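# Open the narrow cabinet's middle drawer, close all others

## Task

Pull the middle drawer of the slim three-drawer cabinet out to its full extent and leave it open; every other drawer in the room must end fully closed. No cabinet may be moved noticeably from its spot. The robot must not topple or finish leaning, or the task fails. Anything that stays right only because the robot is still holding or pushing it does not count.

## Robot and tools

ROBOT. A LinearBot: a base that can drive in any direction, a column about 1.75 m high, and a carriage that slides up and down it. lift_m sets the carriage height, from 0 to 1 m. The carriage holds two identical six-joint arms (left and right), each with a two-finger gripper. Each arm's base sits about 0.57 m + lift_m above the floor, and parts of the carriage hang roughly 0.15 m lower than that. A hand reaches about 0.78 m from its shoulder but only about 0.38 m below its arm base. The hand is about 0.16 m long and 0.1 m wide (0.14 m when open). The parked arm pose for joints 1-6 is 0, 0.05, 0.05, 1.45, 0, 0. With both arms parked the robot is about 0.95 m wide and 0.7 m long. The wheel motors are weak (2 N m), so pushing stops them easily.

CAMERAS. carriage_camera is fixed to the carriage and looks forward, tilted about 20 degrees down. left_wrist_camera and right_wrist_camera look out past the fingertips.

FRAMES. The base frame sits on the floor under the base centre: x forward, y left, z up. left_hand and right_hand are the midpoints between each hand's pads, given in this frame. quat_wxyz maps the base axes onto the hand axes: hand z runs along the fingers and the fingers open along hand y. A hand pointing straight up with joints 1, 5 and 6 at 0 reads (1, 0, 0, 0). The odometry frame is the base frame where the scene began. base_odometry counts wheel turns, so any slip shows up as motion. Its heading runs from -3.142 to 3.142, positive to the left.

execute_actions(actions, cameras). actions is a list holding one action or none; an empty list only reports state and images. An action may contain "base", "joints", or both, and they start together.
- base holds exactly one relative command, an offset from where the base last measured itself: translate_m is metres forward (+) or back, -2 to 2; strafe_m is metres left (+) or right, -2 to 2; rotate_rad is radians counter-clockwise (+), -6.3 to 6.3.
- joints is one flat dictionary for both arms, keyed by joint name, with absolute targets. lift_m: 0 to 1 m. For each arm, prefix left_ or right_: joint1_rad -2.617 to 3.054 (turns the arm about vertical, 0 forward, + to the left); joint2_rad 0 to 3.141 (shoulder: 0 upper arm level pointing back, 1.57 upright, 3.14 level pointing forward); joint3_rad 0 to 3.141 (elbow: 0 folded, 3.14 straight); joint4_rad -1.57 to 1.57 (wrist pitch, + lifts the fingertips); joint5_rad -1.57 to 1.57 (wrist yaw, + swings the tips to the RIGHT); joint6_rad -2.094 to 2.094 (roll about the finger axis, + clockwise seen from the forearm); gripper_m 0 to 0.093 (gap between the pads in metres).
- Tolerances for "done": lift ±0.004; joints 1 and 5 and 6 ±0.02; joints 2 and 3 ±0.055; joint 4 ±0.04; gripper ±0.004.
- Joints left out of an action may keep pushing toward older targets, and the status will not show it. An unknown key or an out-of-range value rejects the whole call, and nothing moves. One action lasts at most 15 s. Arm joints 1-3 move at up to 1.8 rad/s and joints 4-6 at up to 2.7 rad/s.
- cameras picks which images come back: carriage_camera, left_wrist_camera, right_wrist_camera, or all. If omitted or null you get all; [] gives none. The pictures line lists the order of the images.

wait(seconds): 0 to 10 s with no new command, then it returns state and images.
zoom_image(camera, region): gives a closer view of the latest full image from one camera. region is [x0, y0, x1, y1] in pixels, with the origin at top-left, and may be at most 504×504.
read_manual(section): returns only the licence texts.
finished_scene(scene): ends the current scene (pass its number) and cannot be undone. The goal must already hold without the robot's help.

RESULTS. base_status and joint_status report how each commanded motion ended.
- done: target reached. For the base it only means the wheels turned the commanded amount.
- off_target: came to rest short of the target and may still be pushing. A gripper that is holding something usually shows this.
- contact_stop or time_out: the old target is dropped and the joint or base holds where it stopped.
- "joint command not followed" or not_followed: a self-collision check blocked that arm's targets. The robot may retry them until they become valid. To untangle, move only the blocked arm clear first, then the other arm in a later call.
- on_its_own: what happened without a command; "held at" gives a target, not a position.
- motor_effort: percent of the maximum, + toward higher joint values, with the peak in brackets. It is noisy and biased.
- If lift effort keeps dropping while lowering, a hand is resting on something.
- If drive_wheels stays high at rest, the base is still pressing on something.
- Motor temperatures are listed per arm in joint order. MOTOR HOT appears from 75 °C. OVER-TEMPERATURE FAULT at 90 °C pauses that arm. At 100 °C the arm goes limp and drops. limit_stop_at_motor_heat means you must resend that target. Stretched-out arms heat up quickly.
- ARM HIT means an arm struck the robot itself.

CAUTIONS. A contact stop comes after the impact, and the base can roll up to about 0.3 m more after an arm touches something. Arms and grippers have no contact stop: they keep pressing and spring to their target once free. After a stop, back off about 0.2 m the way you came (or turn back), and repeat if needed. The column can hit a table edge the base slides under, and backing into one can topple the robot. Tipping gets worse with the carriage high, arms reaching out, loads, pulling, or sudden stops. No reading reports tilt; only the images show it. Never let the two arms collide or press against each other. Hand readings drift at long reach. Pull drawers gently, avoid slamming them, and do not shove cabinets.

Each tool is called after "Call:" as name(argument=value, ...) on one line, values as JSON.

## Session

Call:
execute_actions(actions=[])

Scene clock: 0.00 s.
Motor temperatures (°C, as the motors report them): left_arm=[31 38 34 39 31 33] | right_arm=[30 32 35 32 33 32]
base_odometry: x=+0.000 y=+0.000 heading=+0.000 (m, m, rad; odometry frame)
base_status: not commanded
joint_positions: lift_m=+0.297 left_joint1_rad=-0.020 left_joint2_rad=+0.042 left_joint3_rad=+0.020 left_joint4_rad=+1.438 left_joint5_rad=-0.023 left_joint6_rad=-0.042 left_gripper_m=+0.094 right_joint1_rad=-0.019 right_joint2_rad=+0.057 right_joint3_rad=+0.042 right_joint4_rad=+1.459 right_joint5_rad=+0.016 right_joint6_rad=+0.001 right_gripper_m=+0.094
joint_status: not commanded
motor_effort: lift_m=+17 drive_wheels=+3 (%)
left_hand: x=+0.3096 y=+0.3220 z=+1.3070 quat_wxyz=(+0.996, -0.012, +0.077, -0.030) (m; base frame)
right_hand: x=+0.3025 y=-0.3222 z=+1.3137 quat_wxyz=(+0.998, +0.009, +0.064, -0.010) (m; base frame)
pictures: carriage_camera, left_wrist_camera, right_wrist_camera
Images, in order (width x height): carriage_camera 504x504, left_wrist_camera 504x504, right_wrist_camera 504x504.

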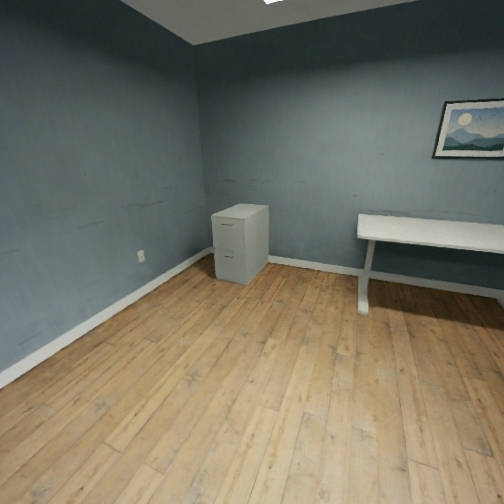

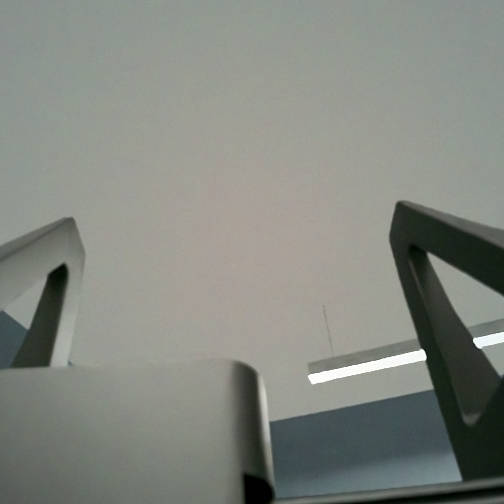

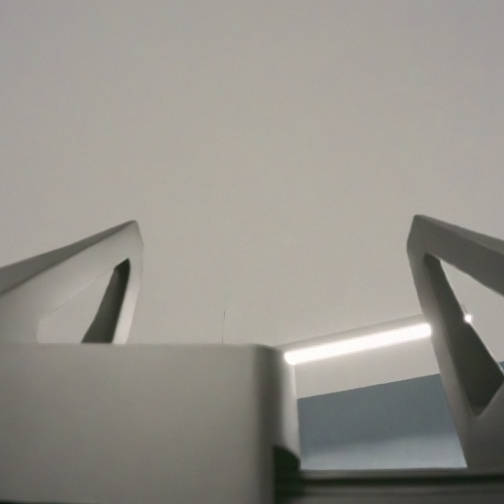

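Call:
zoom_image(camera="carriage_camera", region=[190, 190, 290, 290])

Call:
execute_actions(actions=[{"joints":{"left_joint4_rad":0,"left_joint5_rad":-1.3,"right_joint4_rad":0,"right_joint5_rad":1.3,"left_joint1_rad":0.3,"right_joint1_rad":-0.3}}], cameras=["left_wrist_camera","right_wrist_camera"])

Region (190, 190, 290, 290) of carriage_camera's 504x504 image, scaled by 5.040, with more detail than that image has.

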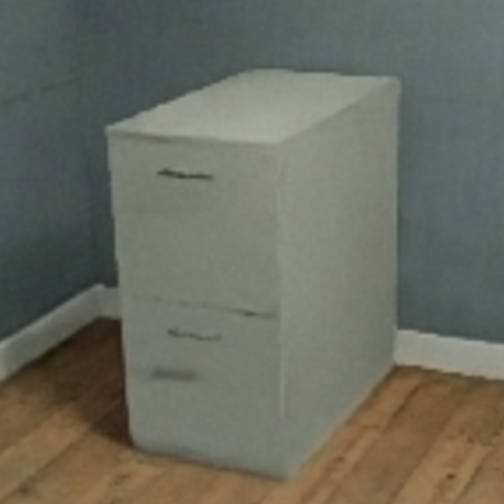

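Scene clock: 8.47 s.
Motor temperatures (°C, as the motors report them): left_arm=[31 37 35 39 31 33] | right_arm=[30 32 36 32 33 32]
base_odometry: x=+0.000 y=+0.000 heading=+0.000 (m, m, rad; odometry frame)
base_status: not commanded
joint_positions: lift_m=+0.297 left_joint1_rad=+0.291 left_joint2_rad=+0.042 left_joint3_rad=+0.020 left_joint4_rad=+0.016 left_joint5_rad=-1.292 left_joint6_rad=-0.042 left_gripper_m=+0.094 right_joint1_rad=-0.294 right_joint2_rad=+0.057 right_joint3_rad=+0.042 right_joint4_rad=+0.003 right_joint5_rad=+1.291 right_joint6_rad=+0.001 right_gripper_m=+0.094
joint_status: all done
motor_effort: lift_m=+18(16) drive_wheels=+1(1) (%)
left_hand: x=+0.3400 y=+0.5127 z=+1.0632 quat_wxyz=(+0.505, -0.512, +0.488, +0.494) (m; base frame)
right_hand: x=+0.3395 y=-0.5128 z=+1.0684 quat_wxyz=(+0.493, +0.502, +0.500, -0.505) (m; base frame)
pictures: left_wrist_camera, right_wrist_camera
Images, in order (width x height): left_wrist_camera 504x504, right_wrist_camera 504x504.

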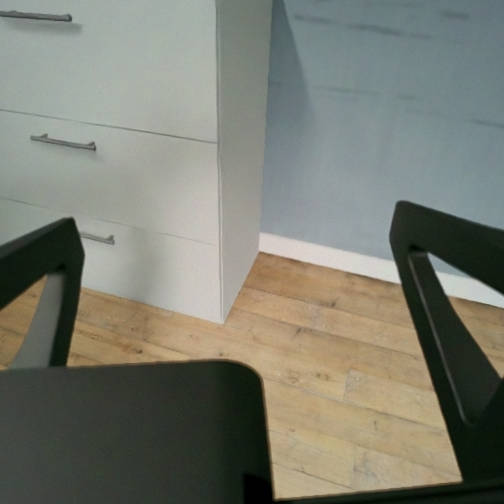

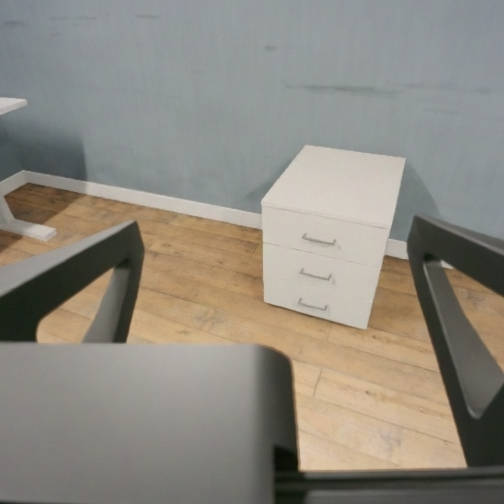

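Call:
execute_actions(actions=[{"base":{"rotate_rad":-2.01},"joints":{"lift_m":0,"left_joint1_rad":0,"left_joint5_rad":0,"left_joint6_rad":1.57,"right_joint1_rad":0,"right_joint5_rad":0,"right_joint4_rad":1.45,"left_joint2_rad":1.0,"left_joint3_rad":1.34,"left_joint4_rad":0.8,"left_gripper_m":0.05}}], cameras=["carriage_camera"])

Scene clock: 15.57 s.
Motor temperatures (°C, as the motors report them): left_arm=[31 37 36 40 31 33] | right_arm=[30 32 37 33 33 32]
base_odometry: x=+0.000 y=+0.000 heading=-2.009 (m, m, rad; odometry frame)
base_status: done
joint_positions: lift_m=+0.000 left_joint1_rad=+0.009 left_joint2_rad=+0.988 left_joint3_rad=+1.330 left_joint4_rad=+0.797 left_joint5_rad=-0.007 left_joint6_rad=+1.566 left_gripper_m=+0.050 right_joint1_rad=-0.005 right_joint2_rad=+0.057 right_joint3_rad=+0.042 right_joint4_rad=+1.439 right_joint5_rad=+0.009 right_joint6_rad=+0.001 right_gripper_m=+0.094
joint_status: all done
motor_effort: lift_m=+14(16) drive_wheels=+11(31) (%)
left_hand: x=+0.4574 y=+0.3217 z=+1.2838 quat_wxyz=(+0.689, +0.148, +0.155, +0.693) (m; base frame)
right_hand: x=+0.3073 y=-0.3206 z=+1.0159 quat_wxyz=(+0.997, +0.005, +0.073, -0.002) (m; base frame)
pictures: carriage_camera
Images, in order (width x height): carriage_camera 504x504.

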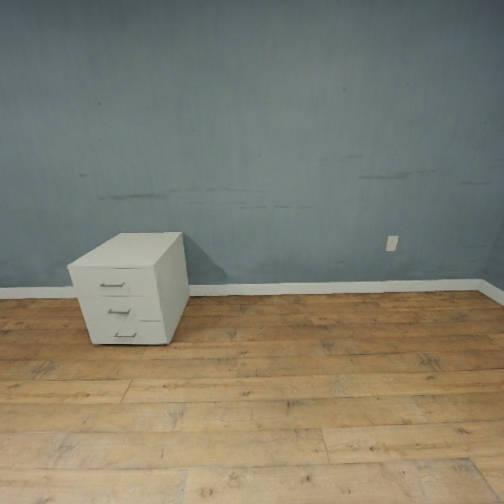

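Call:
zoom_image(camera="carriage_camera", region=[50, 220, 210, 360])

Region (50, 220, 210, 360) of carriage_camera's 504x504 image, scaled by 3.150, with more detail than that image has; it fills the top 441 rows of this view, and the rest is white.

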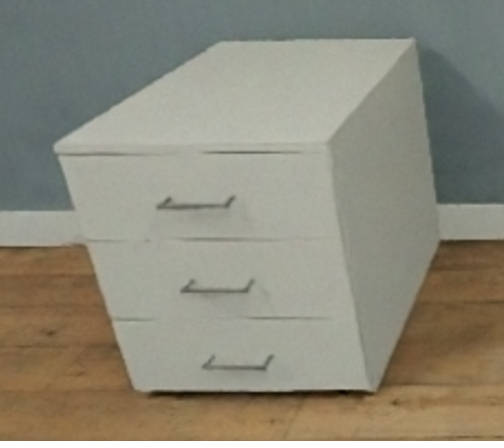

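Call:
execute_actions(actions=[{"base":{"rotate_rad":0.05}}], cameras=[])

Call:
execute_actions(actions=[{"base":{"strafe_m":0.29},"joints":{"left_joint2_rad":3.13,"lift_m":0.04}}], cameras=["carriage_camera"])

Call:
execute_actions(actions=[{"base":{"translate_m":0.46}}], cameras=["carriage_camera","left_wrist_camera"])

Scene clock: 26.57 s.
Motor temperatures (°C, as the motors report them): left_arm=[31 36 37 40 31 33] | right_arm=[30 33 38 32 33 32]
base_odometry: x=+0.000 y=+0.000 heading=-1.960 (m, m, rad; odometry frame)
base_status: done
joint_positions: lift_m=+0.000 left_joint1_rad=+0.009 left_joint2_rad=+0.988 left_joint3_rad=+1.330 left_joint4_rad=+0.797 left_joint5_rad=-0.007 left_joint6_rad=+1.566 left_gripper_m=+0.050 right_joint1_rad=-0.005 right_joint2_rad=+0.057 right_joint3_rad=+0.042 right_joint4_rad=+1.440 right_joint5_rad=+0.009 right_joint6_rad=+0.001 right_gripper_m=+0.094
joint_status: not commanded
motor_effort: lift_m=+17(16) drive_wheels=-5(10) (%)
left_hand: x=+0.4574 y=+0.3216 z=+1.2838 quat_wxyz=(+0.689, +0.148, +0.155, +0.693) (m; base frame)
right_hand: x=+0.3070 y=-0.3205 z=+1.0160 quat_wxyz=(+0.997, +0.005, +0.073, -0.002) (m; base frame)
pictures: none
No camera images: the call's "cameras" was empty. Leave "cameras" out to get every camera's image.

Scene clock: 29.10 s.
Motor temperatures (°C, as the motors report them): left_arm=[31 37 37 40 31 33] | right_arm=[30 33 38 32 33 32]
base_odometry: x=+0.268 y=-0.110 heading=-1.960 (m, m, rad; odometry frame)
base_status: done
joint_positions: lift_m=+0.040 left_joint1_rad=+0.009 left_joint2_rad=+3.119 left_joint3_rad=+1.351 left_joint4_rad=+0.798 left_joint5_rad=-0.005 left_joint6_rad=+1.566 left_gripper_m=+0.050 right_joint1_rad=-0.005 right_joint2_rad=+0.057 right_joint3_rad=+0.042 right_joint4_rad=+1.443 right_joint5_rad=+0.008 right_joint6_rad=+0.001 right_gripper_m=+0.094
joint_status: all done
motor_effort: lift_m=+14(20) drive_wheels=-6(27) (%)
left_hand: x=+0.7026 y=+0.3236 z=+0.2924 quat_wxyz=(+0.207, +0.670, +0.681, +0.211) (m; base frame)
right_hand: x=+0.3064 y=-0.3203 z=+1.0561 quat_wxyz=(+0.997, +0.004, +0.072, -0.002) (m; base frame)
pictures: carriage_camera
Images, in order (width x height): carriage_camera 504x504.

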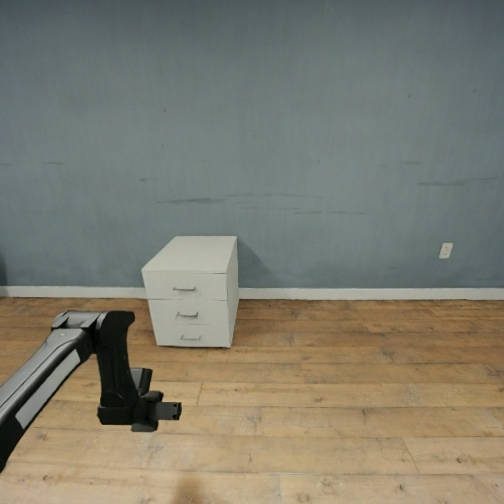

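Scene clock: 32.20 s.
Motor temperatures (°C, as the motors report them): left_arm=[31 39 37 41 31 33] | right_arm=[30 33 38 32 33 32]
base_odometry: x=+0.094 y=-0.536 heading=-1.960 (m, m, rad; odometry frame)
base_status: done
joint_positions: lift_m=+0.040 left_joint1_rad=+0.008 left_joint2_rad=+3.119 left_joint3_rad=+1.351 left_joint4_rad=+0.800 left_joint5_rad=-0.005 left_joint6_rad=+1.566 left_gripper_m=+0.050 right_joint1_rad=-0.005 right_joint2_rad=+0.057 right_joint3_rad=+0.042 right_joint4_rad=+1.445 right_joint5_rad=+0.008 right_joint6_rad=+0.001 right_gripper_m=+0.094
joint_status: not commanded
motor_effort: lift_m=+16(15) drive_wheels=-6(27) (%)
left_hand: x=+0.7029 y=+0.3229 z=+0.2926 quat_wxyz=(+0.208, +0.671, +0.680, +0.212) (m; base frame)
right_hand: x=+0.3060 y=-0.3203 z=+1.0562 quat_wxyz=(+0.997, +0.004, +0.071, -0.002) (m; base frame)
pictures: carriage_camera, left_wrist_camera
Images, in order (width x height): carriage_camera 504x504, left_wrist_camera 504x504.

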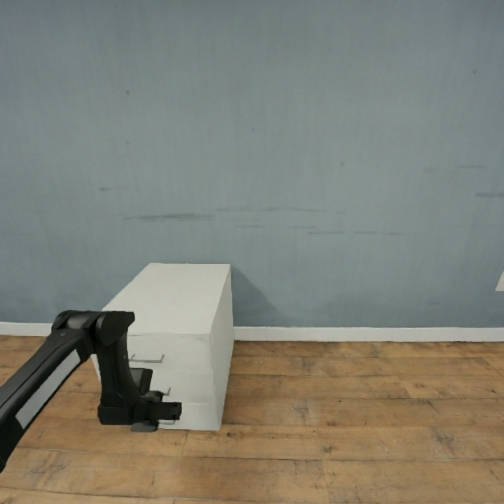

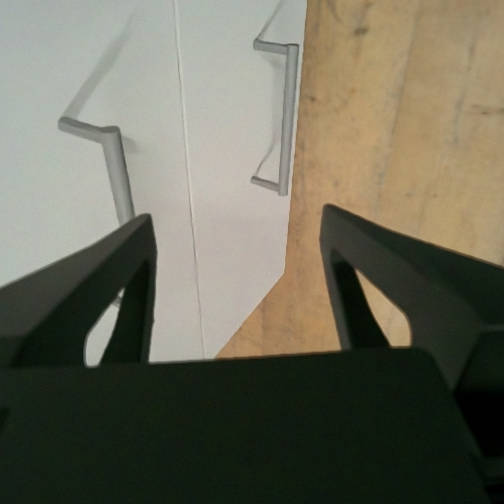

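Call:
execute_actions(actions=[{"base":{"translate_m":0.055}}], cameras=["carriage_camera","left_wrist_camera"])

Scene clock: 39.60 s.
Motor temperatures (°C, as the motors report them): left_arm=[31 42 37 42 31 33] | right_arm=[30 33 39 32 33 32]
base_odometry: x=+0.074 y=-0.587 heading=-1.959 (m, m, rad; odometry frame)
base_status: done
joint_positions: lift_m=+0.040 left_joint1_rad=+0.007 left_joint2_rad=+3.119 left_joint3_rad=+1.351 left_joint4_rad=+0.800 left_joint5_rad=-0.005 left_joint6_rad=+1.566 left_gripper_m=+0.050 right_joint1_rad=-0.005 right_joint2_rad=+0.057 right_joint3_rad=+0.042 right_joint4_rad=+1.445 right_joint5_rad=+0.008 right_joint6_rad=+0.001 right_gripper_m=+0.094
joint_status: not commanded
motor_effort: lift_m=+18(15) drive_wheels=-5(29) (%)
left_hand: x=+0.7031 y=+0.3226 z=+0.2927 quat_wxyz=(+0.208, +0.671, +0.680, +0.212) (m; base frame)
right_hand: x=+0.3058 y=-0.3203 z=+1.0562 quat_wxyz=(+0.998, +0.004, +0.070, -0.002) (m; base frame)
pictures: carriage_camera, left_wrist_camera
Images, in order (width x height): carriage_camera 504x504, left_wrist_camera 504x504.

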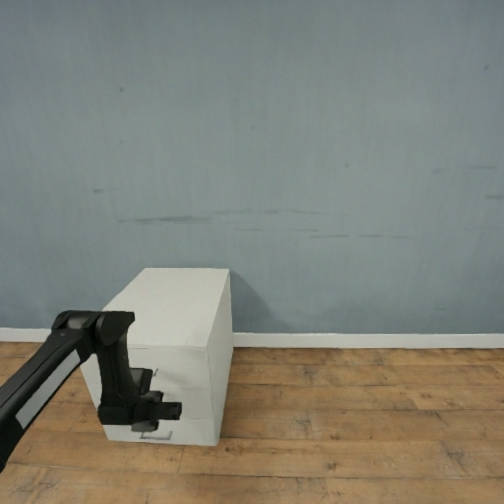

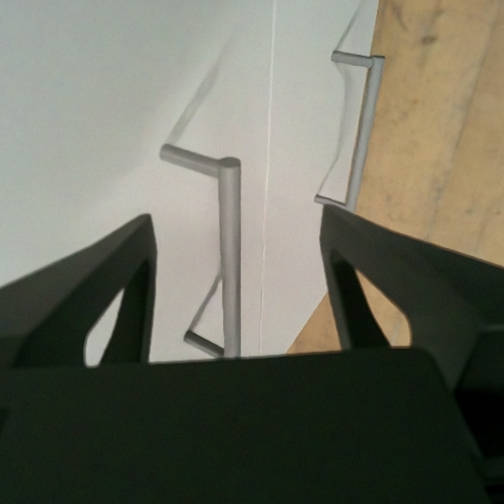

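Call:
execute_actions(actions=[{"base":{"strafe_m":0.048}}], cameras=["left_wrist_camera"])

Call:
execute_actions(actions=[{"base":{"translate_m":0.015},"joints":{"lift_m":0.018,"left_gripper_m":0.04}}], cameras=["left_wrist_camera"])

Scene clock: 45.70 s.
Motor temperatures (°C, as the motors report them): left_arm=[31 45 36 43 31 33] | right_arm=[30 33 39 32 33 32]
base_odometry: x=+0.118 y=-0.605 heading=-1.959 (m, m, rad; odometry frame)
base_status: done
joint_positions: lift_m=+0.040 left_joint1_rad=+0.006 left_joint2_rad=+3.119 left_joint3_rad=+1.351 left_joint4_rad=+0.800 left_joint5_rad=-0.005 left_joint6_rad=+1.566 left_gripper_m=+0.050 right_joint1_rad=-0.005 right_joint2_rad=+0.057 right_joint3_rad=+0.042 right_joint4_rad=+1.445 right_joint5_rad=+0.008 right_joint6_rad=+0.001 right_gripper_m=+0.094
joint_status: not commanded
motor_effort: lift_m=+20(15) drive_wheels=-2(26) (%)
left_hand: x=+0.7031 y=+0.3224 z=+0.2927 quat_wxyz=(+0.208, +0.671, +0.680, +0.212) (m; base frame)
right_hand: x=+0.3058 y=-0.3203 z=+1.0562 quat_wxyz=(+0.998, +0.004, +0.070, -0.002) (m; base frame)
pictures: left_wrist_camera
Images, in order (width x height): left_wrist_camera 504x504.

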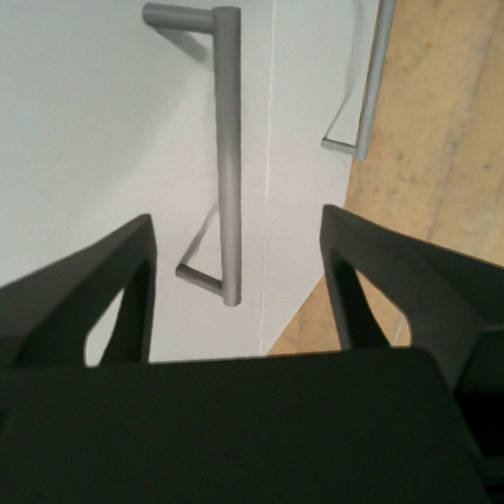

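Scene clock: 46.47 s.
Motor temperatures (°C, as the motors report them): left_arm=[31 45 36 43 31 33] | right_arm=[30 33 39 32 33 32]
base_odometry: x=+0.112 y=-0.619 heading=-1.959 (m, m, rad; odometry frame)
base_status: done
joint_positions: lift_m=+0.018 left_joint1_rad=+0.006 left_joint2_rad=+3.121 left_joint3_rad=+1.351 left_joint4_rad=+0.805 left_joint5_rad=-0.005 left_joint6_rad=+1.566 left_gripper_m=+0.040 right_joint1_rad=-0.005 right_joint2_rad=+0.057 right_joint3_rad=+0.042 right_joint4_rad=+1.446 right_joint5_rad=+0.007 right_joint6_rad=+0.001 right_gripper_m=+0.094
joint_status: all done
motor_effort: lift_m=+17(17) drive_wheels=-5(16) (%)
left_hand: x=+0.7032 y=+0.3224 z=+0.2705 quat_wxyz=(+0.209, +0.671, +0.679, +0.213) (m; base frame)
right_hand: x=+0.3056 y=-0.3202 z=+1.0341 quat_wxyz=(+0.998, +0.004, +0.070, -0.002) (m; base frame)
pictures: left_wrist_camera
Images, in order (width x height): left_wrist_camera 504x504.

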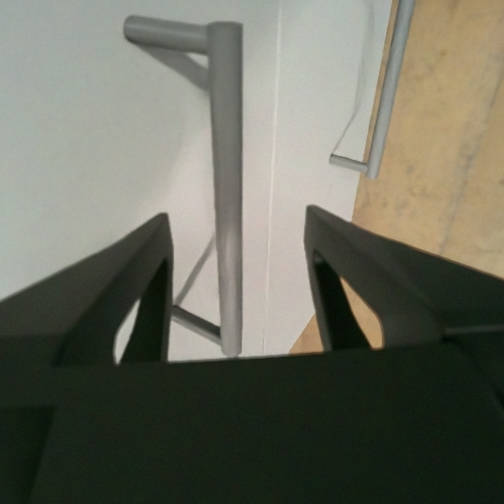

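Call:
execute_actions(actions=[{"base":{"translate_m":0.009},"joints":{"lift_m":0.008,"left_gripper_m":0.032}}], cameras=["left_wrist_camera"])

Call:
execute_actions(actions=[{"joints":{"left_gripper_m":0.0}}], cameras=["left_wrist_camera"])

Scene clock: 54.43 s.
Motor temperatures (°C, as the motors report them): left_arm=[31 47 36 43 31 33] | right_arm=[30 33 39 32 33 32]
base_odometry: x=+0.109 y=-0.628 heading=-1.958 (m, m, rad; odometry frame)
base_status: done
joint_positions: lift_m=+0.008 left_joint1_rad=+0.006 left_joint2_rad=+3.125 left_joint3_rad=+1.351 left_joint4_rad=+0.806 left_joint5_rad=-0.004 left_joint6_rad=+1.566 left_gripper_m=+0.032 right_joint1_rad=-0.005 right_joint2_rad=+0.057 right_joint3_rad=+0.042 right_joint4_rad=+1.448 right_joint5_rad=+0.006 right_joint6_rad=+0.001 right_gripper_m=+0.094
joint_status: all done
motor_effort: lift_m=+17(16) drive_wheels=-5(26) (%)
left_hand: x=+0.7018 y=+0.3222 z=+0.2592 quat_wxyz=(+0.208, +0.671, +0.679, +0.212) (m; base frame)
right_hand: x=+0.3050 y=-0.3201 z=+1.0242 quat_wxyz=(+0.998, +0.003, +0.069, -0.002) (m; base frame)
pictures: left_wrist_camera
Images, in order (width x height): left_wrist_camera 504x504.

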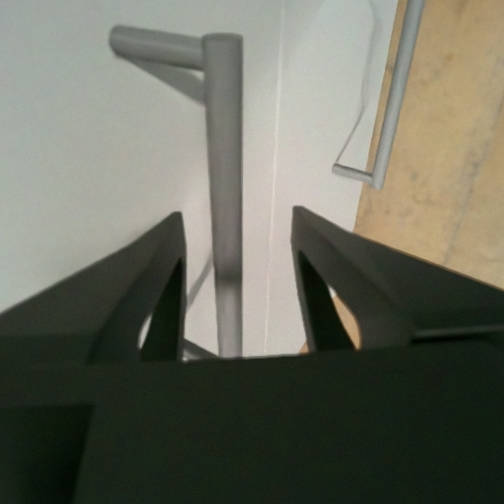

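Scene clock: 54.97 s.
Motor temperatures (°C, as the motors report them): left_arm=[31 48 36 43 31 33] | right_arm=[30 34 39 32 33 32]
base_odometry: x=+0.109 y=-0.628 heading=-1.958 (m, m, rad; odometry frame)
base_status: not commanded
joint_positions: lift_m=+0.008 left_joint1_rad=+0.006 left_joint2_rad=+3.124 left_joint3_rad=+1.351 left_joint4_rad=+0.818 left_joint5_rad=-0.005 left_joint6_rad=+1.579 left_gripper_m=+0.006 right_joint1_rad=-0.005 right_joint2_rad=+0.057 right_joint3_rad=+0.042 right_joint4_rad=+1.448 right_joint5_rad=+0.006 right_joint6_rad=+0.001 right_gripper_m=+0.094
joint_status: left_gripper_m off_target (ended at +0.006, target +0.000)
motor_effort: lift_m=+18(17) drive_wheels=-4(5) (%)
left_hand: x=+0.7046 y=+0.3222 z=+0.2612 quat_wxyz=(+0.211, +0.674, +0.674, +0.217) (m; base frame)
right_hand: x=+0.3050 y=-0.3201 z=+1.0242 quat_wxyz=(+0.998, +0.003, +0.069, -0.002) (m; base frame)
pictures: left_wrist_camera
Images, in order (width x height): left_wrist_camera 504x504.

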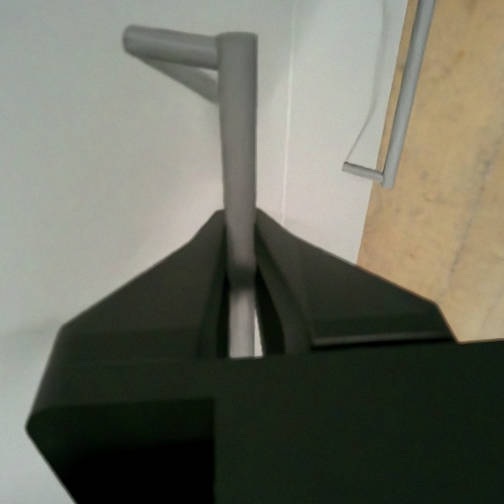

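Call:
execute_actions(actions=[{"base":{"translate_m":-0.29}}], cameras=["carriage_camera","left_wrist_camera"])

Scene clock: 59.60 s.
Motor temperatures (°C, as the motors report them): left_arm=[31 49 36 43 31 33] | right_arm=[30 34 39 32 33 32]
base_odometry: x=+0.219 y=-0.359 heading=-1.958 (m, m, rad; odometry frame)
base_status: done
joint_positions: lift_m=+0.008 left_joint1_rad=+0.009 left_joint2_rad=+3.124 left_joint3_rad=+1.351 left_joint4_rad=+0.812 left_joint5_rad=-0.030 left_joint6_rad=+1.580 left_gripper_m=+0.006 right_joint1_rad=-0.005 right_joint2_rad=+0.057 right_joint3_rad=+0.042 right_joint4_rad=+1.448 right_joint5_rad=+0.006 right_joint6_rad=+0.001 right_gripper_m=+0.094
joint_status: not commanded
motor_effort: lift_m=+16(15) drive_wheels=-4(34) (%)
left_hand: x=+0.7035 y=+0.3281 z=+0.2605 quat_wxyz=(+0.200, +0.671, +0.678, +0.224) (m; base frame)
right_hand: x=+0.3050 y=-0.3201 z=+1.0242 quat_wxyz=(+0.998, +0.003, +0.069, -0.002) (m; base frame)
pictures: carriage_camera, left_wrist_camera
Images, in order (width x height): carriage_camera 504x504, left_wrist_camera 504x504.

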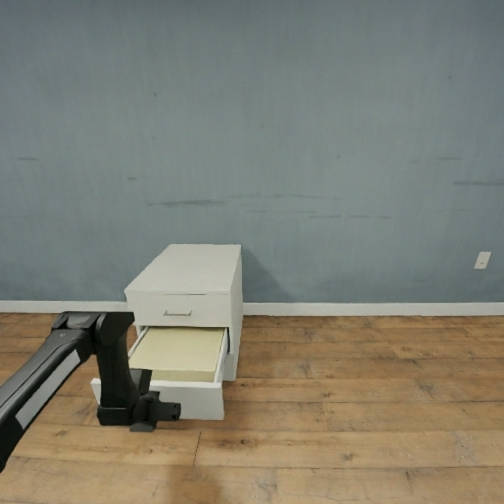

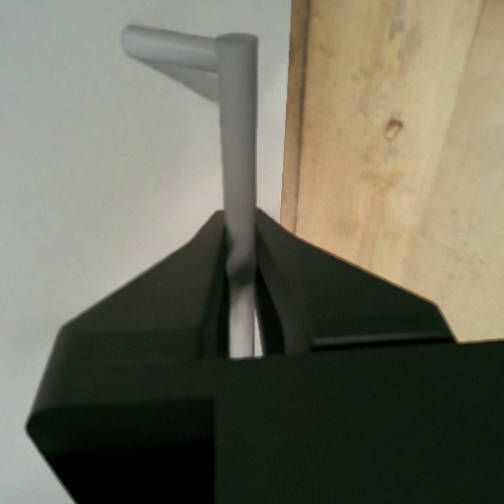

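Call:
execute_actions(actions=[{"base":{"translate_m":-0.06}}], cameras=["carriage_camera"])

Scene clock: 64.53 s.
Motor temperatures (°C, as the motors report them): left_arm=[31 50 35 44 31 33] | right_arm=[30 34 39 32 33 32]
base_odometry: x=+0.242 y=-0.304 heading=-1.958 (m, m, rad; odometry frame)
base_status: done
joint_positions: lift_m=+0.008 left_joint1_rad=+0.009 left_joint2_rad=+3.124 left_joint3_rad=+1.349 left_joint4_rad=+0.814 left_joint5_rad=-0.032 left_joint6_rad=+1.580 left_gripper_m=+0.006 right_joint1_rad=-0.005 right_joint2_rad=+0.057 right_joint3_rad=+0.042 right_joint4_rad=+1.448 right_joint5_rad=+0.006 right_joint6_rad=+0.001 right_gripper_m=+0.094
joint_status: not commanded
motor_effort: lift_m=+19(17) drive_wheels=-5(30) (%)
left_hand: x=+0.7029 y=+0.3284 z=+0.2604 quat_wxyz=(+0.199, +0.671, +0.678, +0.225) (m; base frame)
right_hand: x=+0.3050 y=-0.3201 z=+1.0242 quat_wxyz=(+0.998, +0.003, +0.069, -0.002) (m; base frame)
pictures: carriage_camera
Images, in order (width x height): carriage_camera 504x504.

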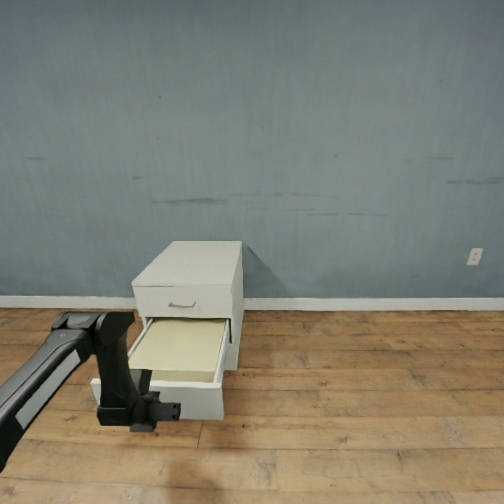

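Call:
execute_actions(actions=[{"base":{"translate_m":-0.04}}], cameras=["carriage_camera"])

Scene clock: 67.77 s.
Motor temperatures (°C, as the motors report them): left_arm=[31 51 35 44 31 33] | right_arm=[30 34 39 32 33 32]
base_odometry: x=+0.255 y=-0.272 heading=-1.958 (m, m, rad; odometry frame)
base_status: translate_m contact_stop (by the wheels' count: -0.035 of -0.040)
joint_positions: lift_m=+0.007 left_joint1_rad=+0.009 left_joint2_rad=+3.145 left_joint3_rad=+1.449 left_joint4_rad=+0.787 left_joint5_rad=-0.023 left_joint6_rad=+1.580 left_gripper_m=+0.006 right_joint1_rad=-0.005 right_joint2_rad=+0.057 right_joint3_rad=+0.042 right_joint4_rad=+1.449 right_joint5_rad=+0.006 right_joint6_rad=+0.001 right_gripper_m=+0.094
joint_status: not commanded
motor_effort: lift_m=+22(24) drive_wheels=+15(36) (%)
left_hand: x=+0.7329 y=+0.3271 z=+0.2632 quat_wxyz=(+0.220, +0.666, +0.671, +0.239) (m; base frame)
right_hand: x=+0.3049 y=-0.3201 z=+1.0235 quat_wxyz=(+0.998, +0.003, +0.069, -0.002) (m; base frame)
pictures: carriage_camera
Images, in order (width x height): carriage_camera 504x504.

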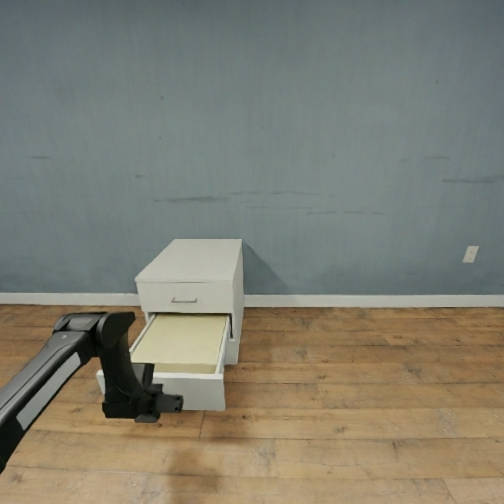

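At the stop. Relieve tension, release, lift clear.

Call:
execute_actions(actions=[{"base":{"translate_m":0.015},"joints":{"left_gripper_m":0.04}}], cameras=["left_wrist_camera"])

Call:
execute_actions(actions=[{"joints":{"lift_m":0.04}}], cameras=["carriage_camera","left_wrist_camera"])

Scene clock: 71.37 s.
Motor temperatures (°C, as the motors report them): left_arm=[31 53 36 44 31 33] | right_arm=[30 34 40 32 33 32]
base_odometry: x=+0.249 y=-0.286 heading=-1.957 (m, m, rad; odometry frame)
base_status: done
joint_positions: lift_m=+0.008 left_joint1_rad=+0.009 left_joint2_rad=+3.127 left_joint3_rad=+1.358 left_joint4_rad=+0.810 left_joint5_rad=-0.008 left_joint6_rad=+1.575 left_gripper_m=+0.040 right_joint1_rad=-0.005 right_joint2_rad=+0.057 right_joint3_rad=+0.042 right_joint4_rad=+1.450 right_joint5_rad=+0.006 right_joint6_rad=+0.001 right_gripper_m=+0.094
joint_status: all done
motor_effort: lift_m=+19(23) drive_wheels=+5(32) (%)
left_hand: x=+0.7048 y=+0.3240 z=+0.2598 quat_wxyz=(+0.209, +0.672, +0.677, +0.217) (m; base frame)
right_hand: x=+0.3047 y=-0.3201 z=+1.0242 quat_wxyz=(+0.998, +0.003, +0.068, -0.002) (m; base frame)
pictures: left_wrist_camera
Images, in order (width x height): left_wrist_camera 504x504.

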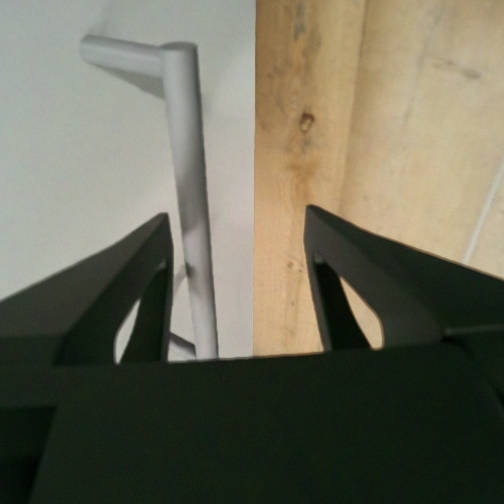

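Scene clock: 72.00 s.
Motor temperatures (°C, as the motors report them): left_arm=[31 53 36 44 31 33] | right_arm=[30 34 40 32 33 32]
base_odometry: x=+0.250 y=-0.286 heading=-1.957 (m, m, rad; odometry frame)
base_status: not commanded
joint_positions: lift_m=+0.040 left_joint1_rad=+0.009 left_joint2_rad=+3.123 left_joint3_rad=+1.357 left_joint4_rad=+0.809 left_joint5_rad=-0.007 left_joint6_rad=+1.575 left_gripper_m=+0.040 right_joint1_rad=-0.005 right_joint2_rad=+0.057 right_joint3_rad=+0.042 right_joint4_rad=+1.450 right_joint5_rad=+0.006 right_joint6_rad=+0.001 right_gripper_m=+0.094
joint_status: all done
motor_effort: lift_m=+14(19) drive_wheels=+4(5) (%)
left_hand: x=+0.7059 y=+0.3238 z=+0.2933 quat_wxyz=(+0.210, +0.672, +0.676, +0.217) (m; base frame)
right_hand: x=+0.3047 y=-0.3200 z=+1.0564 quat_wxyz=(+0.998, +0.003, +0.068, -0.002) (m; base frame)
pictures: carriage_camera, left_wrist_camera
Images, in order (width x height): carriage_camera 504x504, left_wrist_camera 504x504.

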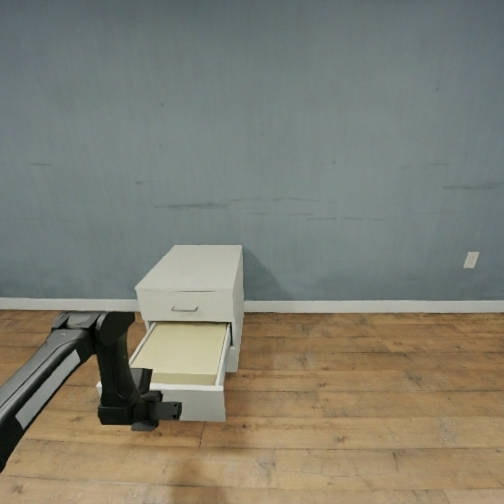

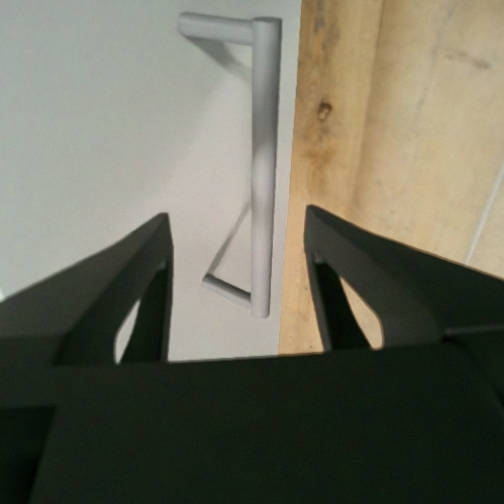

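The hand is clear of the handle and touching nothing.

Call:
finished_scene(scene=2)

The scene is finished: the task was done.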